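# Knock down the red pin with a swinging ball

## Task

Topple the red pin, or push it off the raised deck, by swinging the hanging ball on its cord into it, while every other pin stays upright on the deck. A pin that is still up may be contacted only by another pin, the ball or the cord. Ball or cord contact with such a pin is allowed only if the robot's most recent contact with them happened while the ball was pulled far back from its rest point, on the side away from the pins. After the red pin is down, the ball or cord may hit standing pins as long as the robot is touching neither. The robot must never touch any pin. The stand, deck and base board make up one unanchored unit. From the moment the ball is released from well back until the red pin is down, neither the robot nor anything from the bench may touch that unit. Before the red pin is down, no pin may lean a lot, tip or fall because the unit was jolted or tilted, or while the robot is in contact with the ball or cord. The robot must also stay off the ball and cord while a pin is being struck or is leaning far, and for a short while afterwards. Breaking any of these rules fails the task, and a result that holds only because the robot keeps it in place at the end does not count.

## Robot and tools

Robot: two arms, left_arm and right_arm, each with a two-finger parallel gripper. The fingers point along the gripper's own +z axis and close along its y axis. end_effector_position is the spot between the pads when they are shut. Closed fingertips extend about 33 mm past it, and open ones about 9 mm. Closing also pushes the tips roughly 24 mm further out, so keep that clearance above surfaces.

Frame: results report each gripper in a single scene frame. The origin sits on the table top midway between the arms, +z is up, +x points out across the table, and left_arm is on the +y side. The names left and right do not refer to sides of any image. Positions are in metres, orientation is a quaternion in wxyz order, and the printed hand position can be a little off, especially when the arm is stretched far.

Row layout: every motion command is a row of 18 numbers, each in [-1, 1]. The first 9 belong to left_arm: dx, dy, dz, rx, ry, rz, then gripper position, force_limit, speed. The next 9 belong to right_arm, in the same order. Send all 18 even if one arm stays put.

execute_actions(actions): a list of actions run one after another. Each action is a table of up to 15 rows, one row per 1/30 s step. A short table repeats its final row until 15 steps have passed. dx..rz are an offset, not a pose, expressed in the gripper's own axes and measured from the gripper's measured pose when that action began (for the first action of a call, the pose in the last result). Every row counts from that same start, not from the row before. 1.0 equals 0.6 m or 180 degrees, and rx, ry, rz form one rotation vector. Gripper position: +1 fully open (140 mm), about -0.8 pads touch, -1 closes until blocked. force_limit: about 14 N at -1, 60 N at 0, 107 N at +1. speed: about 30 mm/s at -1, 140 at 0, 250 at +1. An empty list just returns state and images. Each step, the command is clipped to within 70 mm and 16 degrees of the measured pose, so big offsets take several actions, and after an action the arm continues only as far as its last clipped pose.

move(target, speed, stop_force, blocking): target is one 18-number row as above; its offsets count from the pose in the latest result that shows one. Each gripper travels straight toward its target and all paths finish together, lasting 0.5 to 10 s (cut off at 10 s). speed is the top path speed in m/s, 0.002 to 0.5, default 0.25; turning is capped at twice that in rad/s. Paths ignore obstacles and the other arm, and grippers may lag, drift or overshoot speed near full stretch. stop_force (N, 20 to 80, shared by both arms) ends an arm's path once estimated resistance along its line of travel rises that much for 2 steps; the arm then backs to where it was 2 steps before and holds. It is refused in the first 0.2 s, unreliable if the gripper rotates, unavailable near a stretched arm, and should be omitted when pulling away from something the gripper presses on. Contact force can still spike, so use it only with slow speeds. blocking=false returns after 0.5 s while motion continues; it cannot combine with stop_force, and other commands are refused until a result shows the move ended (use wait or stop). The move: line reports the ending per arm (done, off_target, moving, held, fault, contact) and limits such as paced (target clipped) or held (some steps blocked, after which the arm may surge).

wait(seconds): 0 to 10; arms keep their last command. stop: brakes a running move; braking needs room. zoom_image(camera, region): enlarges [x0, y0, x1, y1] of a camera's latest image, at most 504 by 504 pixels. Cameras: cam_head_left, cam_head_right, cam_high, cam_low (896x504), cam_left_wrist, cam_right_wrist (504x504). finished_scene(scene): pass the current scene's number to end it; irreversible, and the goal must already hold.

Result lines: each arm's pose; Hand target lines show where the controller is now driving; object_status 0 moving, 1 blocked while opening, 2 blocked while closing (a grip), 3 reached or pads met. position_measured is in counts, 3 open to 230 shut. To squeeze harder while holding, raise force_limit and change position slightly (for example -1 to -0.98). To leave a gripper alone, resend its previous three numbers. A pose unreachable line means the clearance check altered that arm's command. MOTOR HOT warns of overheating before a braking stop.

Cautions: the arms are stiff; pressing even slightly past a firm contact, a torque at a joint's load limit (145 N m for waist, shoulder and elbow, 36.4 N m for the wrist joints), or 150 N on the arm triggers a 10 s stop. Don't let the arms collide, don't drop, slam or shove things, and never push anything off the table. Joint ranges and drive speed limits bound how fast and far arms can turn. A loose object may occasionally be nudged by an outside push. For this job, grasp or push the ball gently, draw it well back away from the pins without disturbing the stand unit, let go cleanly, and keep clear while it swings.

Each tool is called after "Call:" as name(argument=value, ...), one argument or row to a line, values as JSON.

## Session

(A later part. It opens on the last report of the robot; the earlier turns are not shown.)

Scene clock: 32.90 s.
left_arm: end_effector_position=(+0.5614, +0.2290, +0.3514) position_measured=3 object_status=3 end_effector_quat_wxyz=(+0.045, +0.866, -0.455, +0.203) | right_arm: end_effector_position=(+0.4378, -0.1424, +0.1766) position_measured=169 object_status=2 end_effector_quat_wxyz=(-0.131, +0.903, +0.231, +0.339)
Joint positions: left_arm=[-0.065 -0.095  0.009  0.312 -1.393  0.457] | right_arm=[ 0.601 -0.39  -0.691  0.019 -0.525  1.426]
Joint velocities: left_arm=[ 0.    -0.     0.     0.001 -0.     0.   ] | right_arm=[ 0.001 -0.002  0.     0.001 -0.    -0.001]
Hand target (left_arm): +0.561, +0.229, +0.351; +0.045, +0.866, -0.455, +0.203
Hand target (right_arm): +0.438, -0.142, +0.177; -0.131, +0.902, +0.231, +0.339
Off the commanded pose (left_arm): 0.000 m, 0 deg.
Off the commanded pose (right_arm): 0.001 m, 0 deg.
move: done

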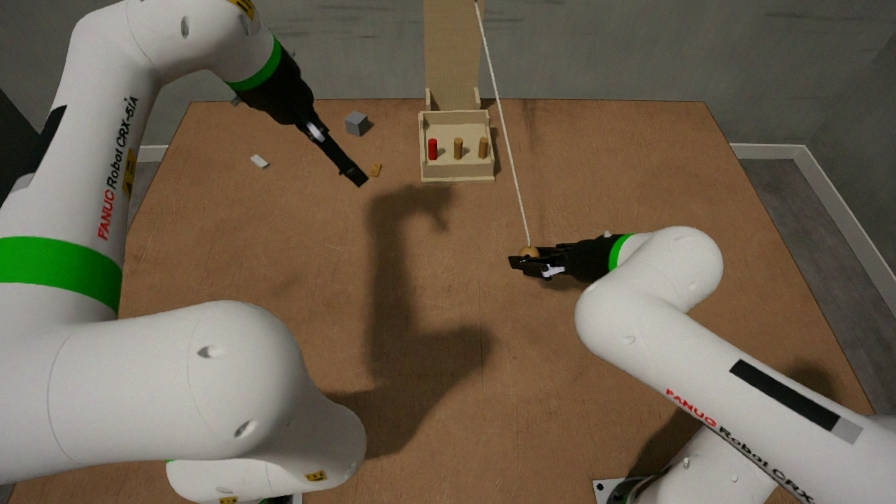

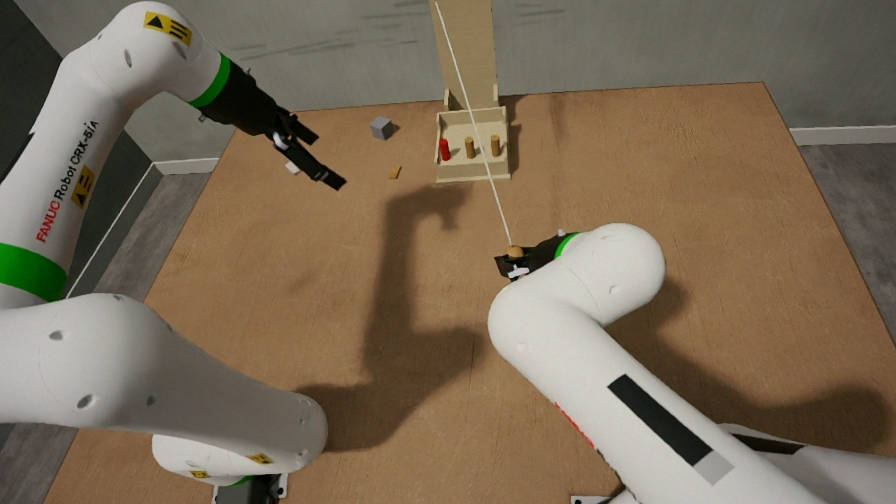

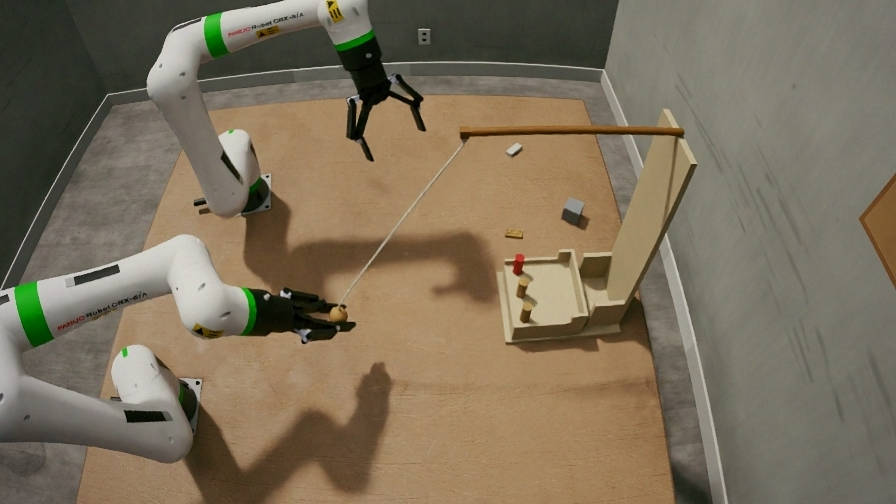

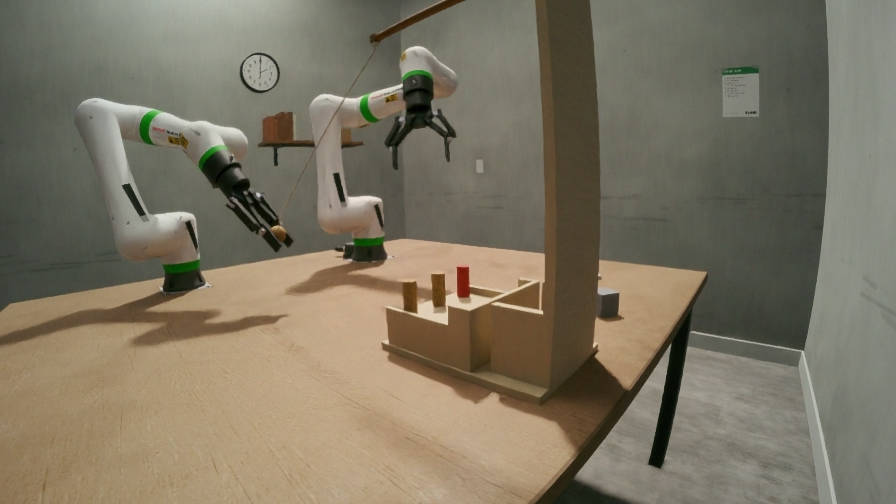

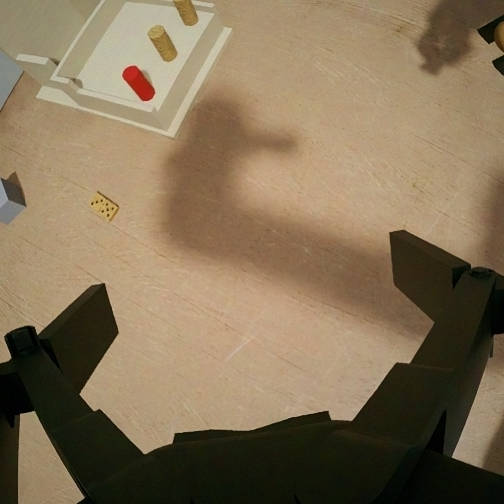

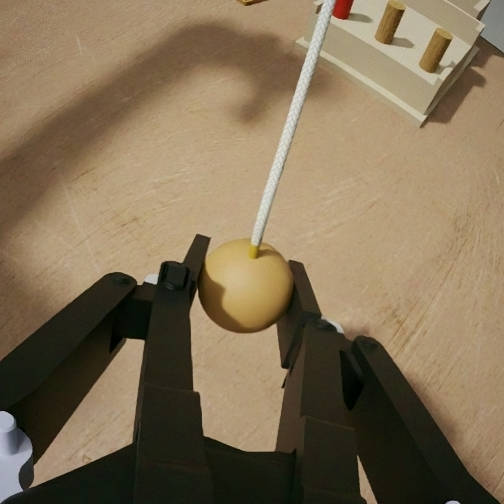

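Call:
move(
  target=[0,0,0,0,0,0,1,0,0,0.008,0.05,-0.008,0,0,0,-1,-0.5,0],
  speed=0.05,
)

Call:
execute_actions(
  actions=[
    [[0,0,0,0,0,0,1,0,0,0,0,0,0,0,0,1,0,1]],
    [[0,0,0,0,0,0,1,0,0,-0.03,0,-0.1,0,0,0,1,0,1]],
  ],
)

Call:
wait(
  seconds=3,
)

Scene clock: 39.70 s.
left_arm: end_effector_position=(+0.5614, +0.2290, +0.3514) position_measured=3 object_status=3 end_effector_quat_wxyz=(+0.045, +0.866, -0.455, +0.203) | right_arm: end_effector_position=(+0.4535, -0.1686, +0.1809) position_measured=169 object_status=2 end_effector_quat_wxyz=(-0.131, +0.903, +0.231, +0.339)
Joint positions: left_arm=[-0.065 -0.095  0.009  0.312 -1.393  0.457] | right_arm=[ 0.481 -0.351 -0.61  -0.133 -0.575  1.643]
Joint velocities: left_arm=[ 0.     0.    -0.    -0.001  0.    -0.001] | right_arm=[-0.001 -0.001  0.002 -0.001 -0.001  0.005]
Hand target (left_arm): +0.561, +0.229, +0.351; +0.045, +0.866, -0.455, +0.203
Hand target (right_arm): +0.454, -0.169, +0.181; -0.131, +0.903, +0.231, +0.339
Off the commanded pose (left_arm): 0.000 m, 0 deg.
Off the commanded pose (right_arm): 0.000 m, 0 deg.
move: done

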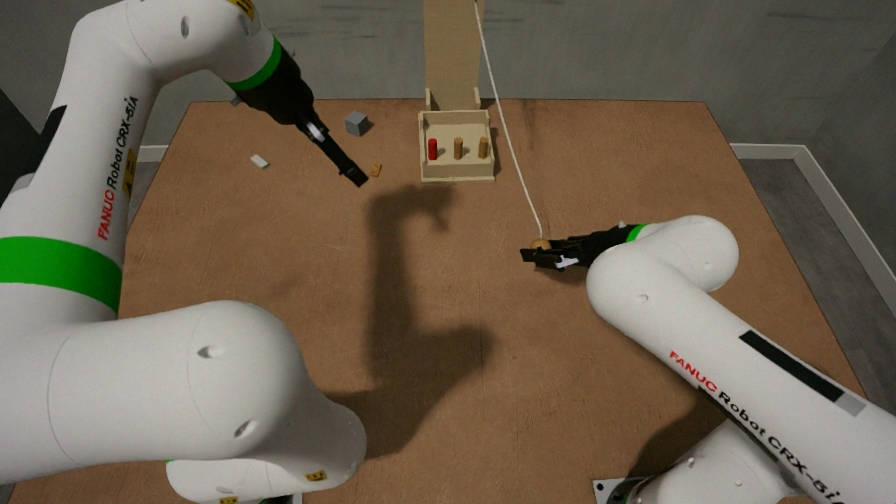

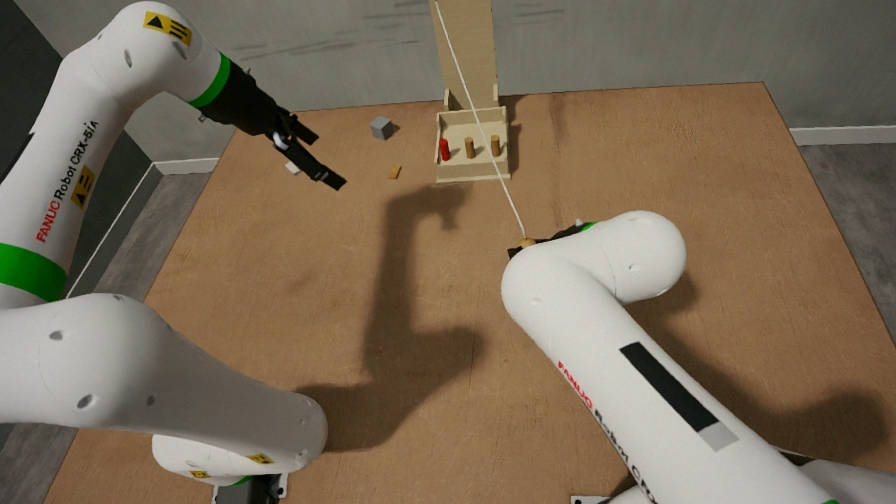

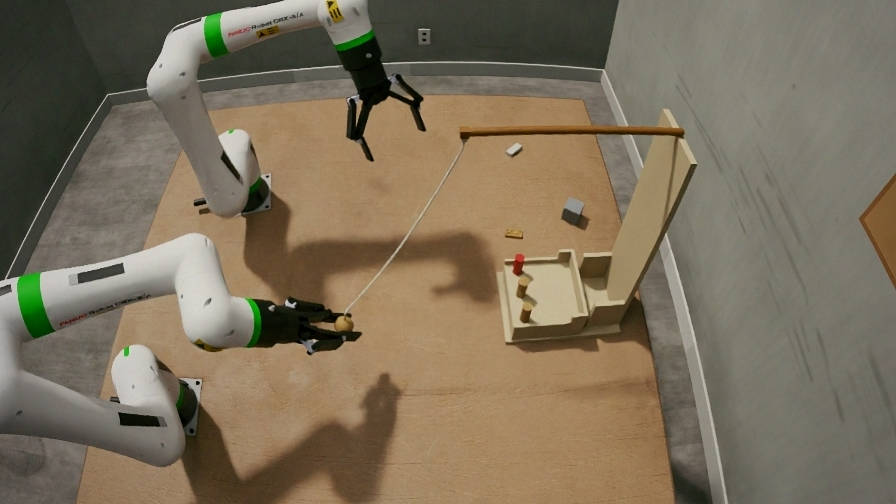

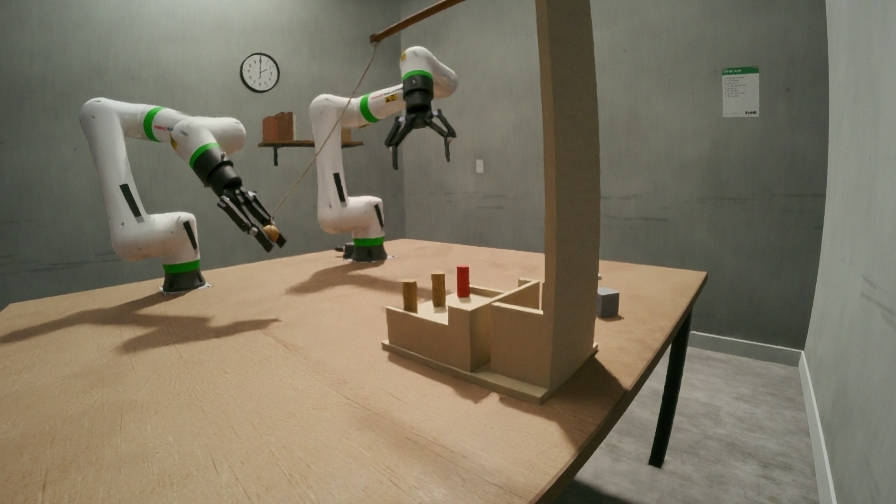

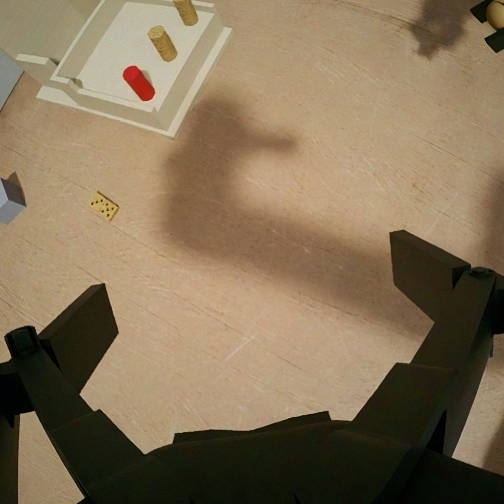

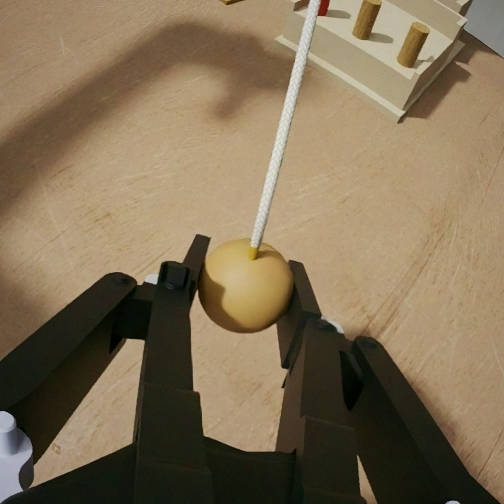

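Scene clock: 40.70 s.
left_arm: end_effector_position=(+0.5614, +0.2290, +0.3514) position_measured=3 object_status=3 end_effector_quat_wxyz=(+0.045, +0.866, -0.455, +0.203) | right_arm: end_effector_position=(+0.4085, -0.1985, +0.2130) position_measured=3 object_status=3 end_effector_quat_wxyz=(-0.131, +0.903, +0.230, +0.339)
Joint positions: left_arm=[-0.065 -0.095  0.009  0.312 -1.393  0.457] | right_arm=[ 0.464 -0.529 -0.64  -0.125 -0.724  1.638]
Joint velocities: left_arm=[ 0.     0.     0.    -0.001  0.001  0.001] | right_arm=[ 0.008 -0.006 -0.001  0.002 -0.005 -0.008]
Hand target (left_arm): +0.561, +0.229, +0.351; +0.045, +0.866, -0.455, +0.203
Hand target (right_arm): +0.408, -0.198, +0.213; -0.131, +0.903, +0.231, +0.339
Off the commanded pose (left_arm): 0.000 m, 0 deg.
Off the commanded pose (right_arm): 0.000 m, 0 deg.

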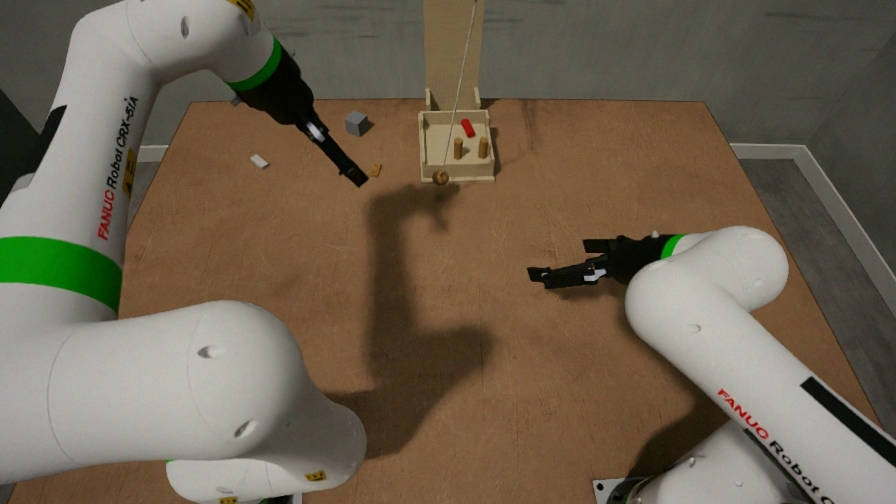

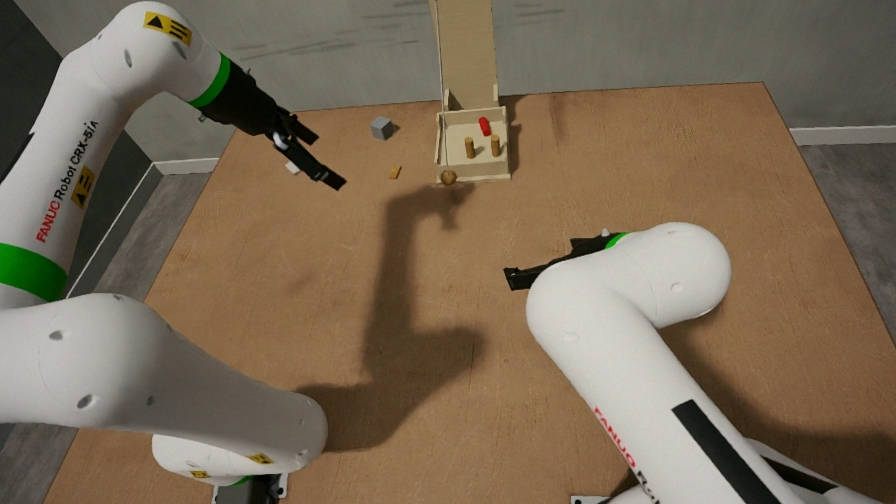

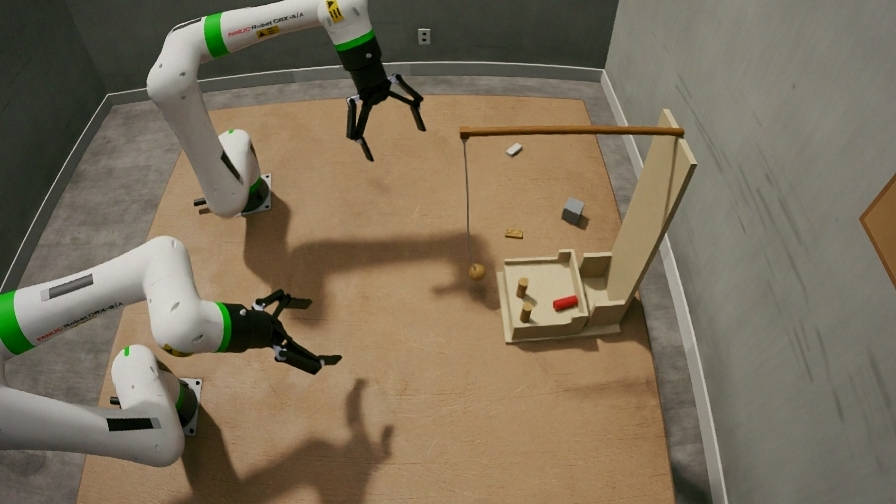

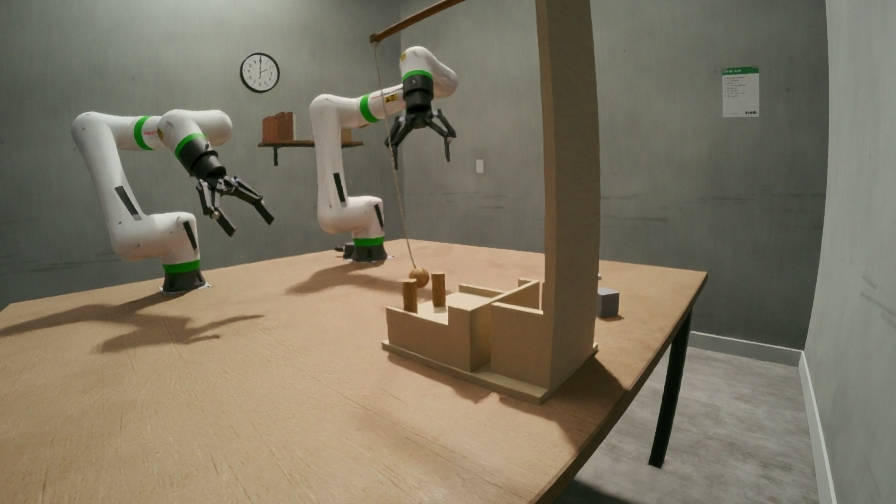

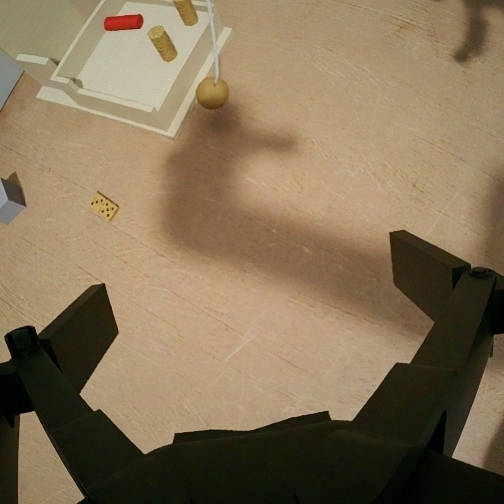

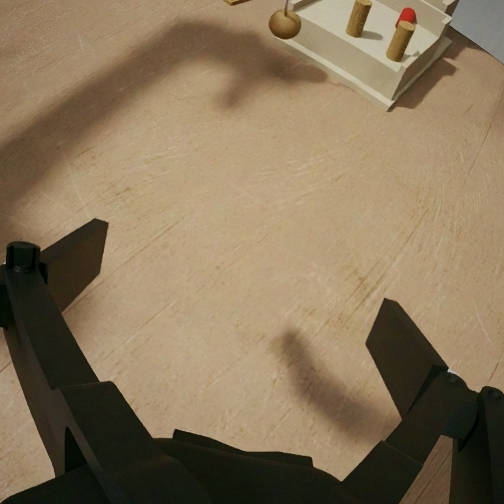

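Scene clock: 43.70 s.
left_arm: end_effector_position=(+0.5614, +0.2290, +0.3514) position_measured=3 object_status=3 end_effector_quat_wxyz=(+0.045, +0.866, -0.455, +0.203) | right_arm: end_effector_position=(+0.4084, -0.1982, +0.2131) position_measured=3 object_status=3 end_effector_quat_wxyz=(-0.131, +0.903, +0.231, +0.339)
Joint positions: left_arm=[-0.065 -0.095  0.009  0.312 -1.393  0.457] | right_arm=[ 0.464 -0.529 -0.64  -0.125 -0.724  1.638]
Joint velocities: left_arm=[-0.     0.    -0.    -0.001  0.001  0.001] | right_arm=[-0.    -0.001 -0.001 -0.    -0.     0.001]
Hand target (left_arm): +0.561, +0.229, +0.351; +0.045, +0.866, -0.455, +0.203
Hand target (right_arm): +0.408, -0.198, +0.213; -0.131, +0.903, +0.231, +0.339
Off the commanded pose (left_arm): 0.000 m, 0 deg.
Off the commanded pose (right_arm): 0.000 m, 0 deg.
wait: 3.00 s; at rest by 0.17 s

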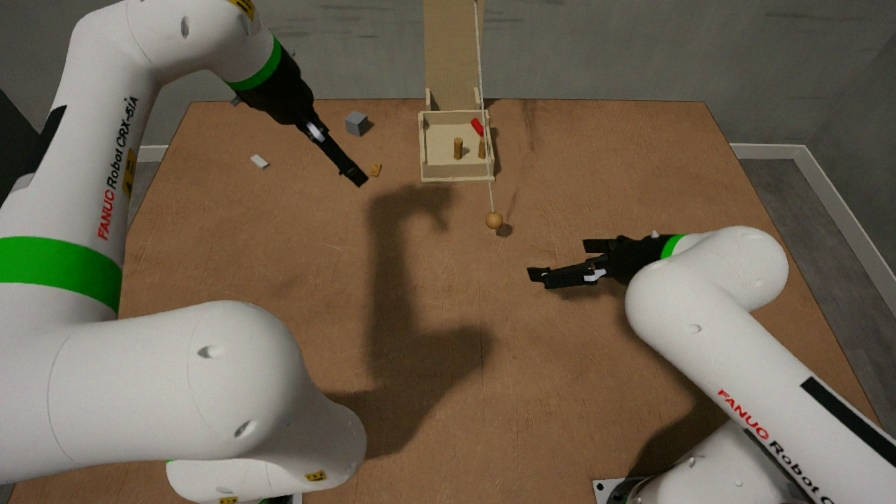

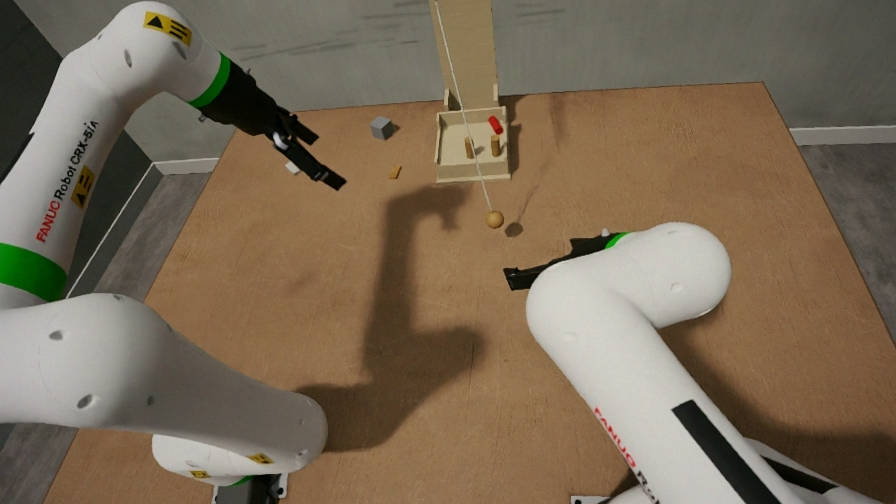

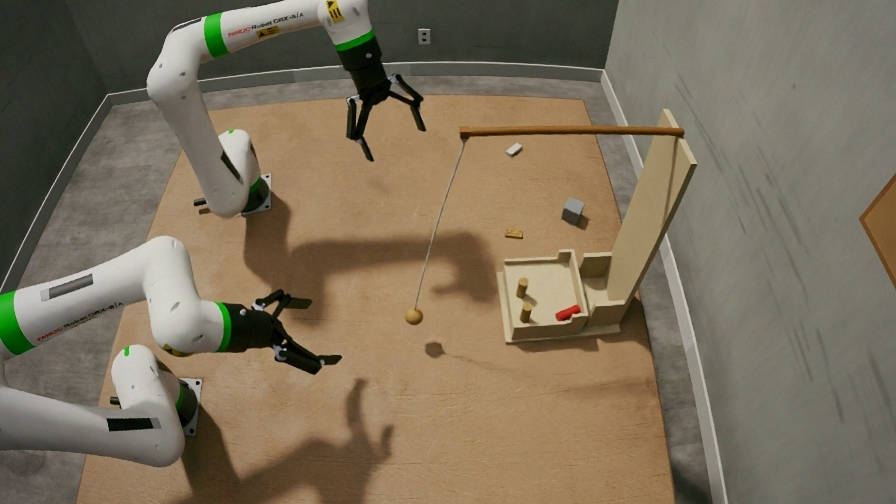

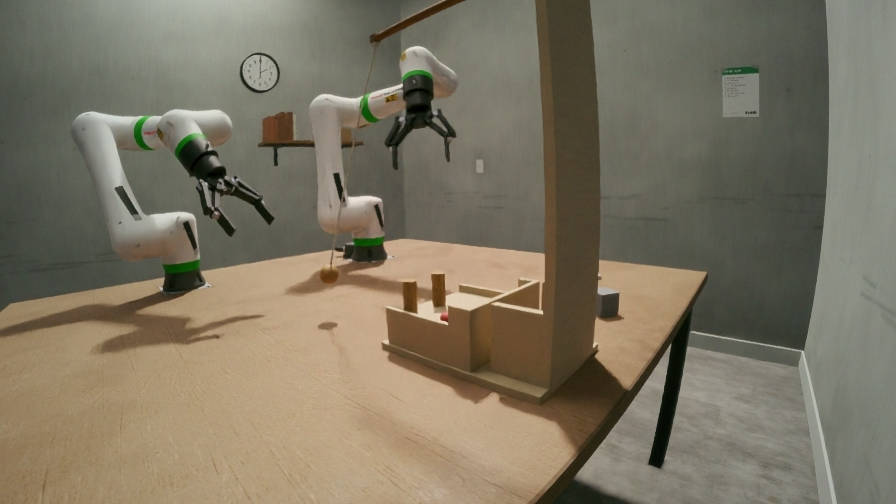

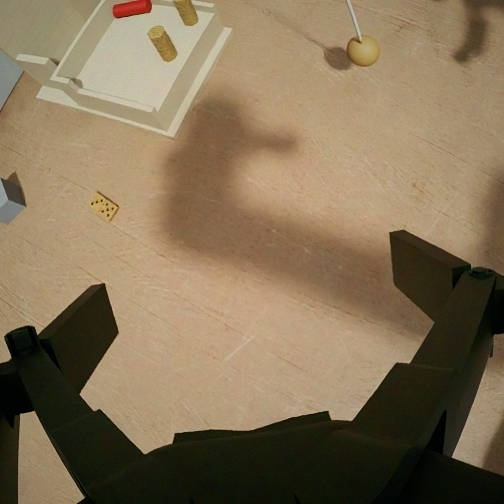

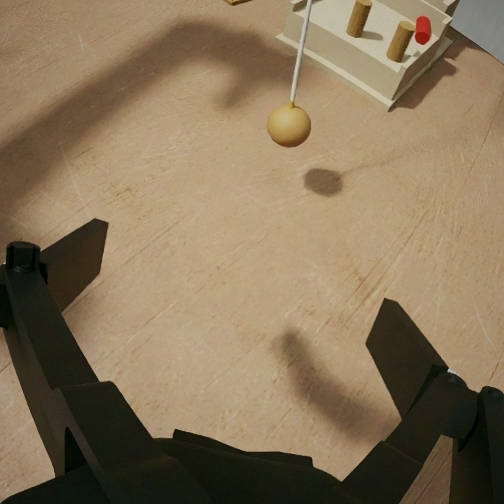

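Call:
finished_scene(
  scene=1,
)

The scene is finished: the task was done.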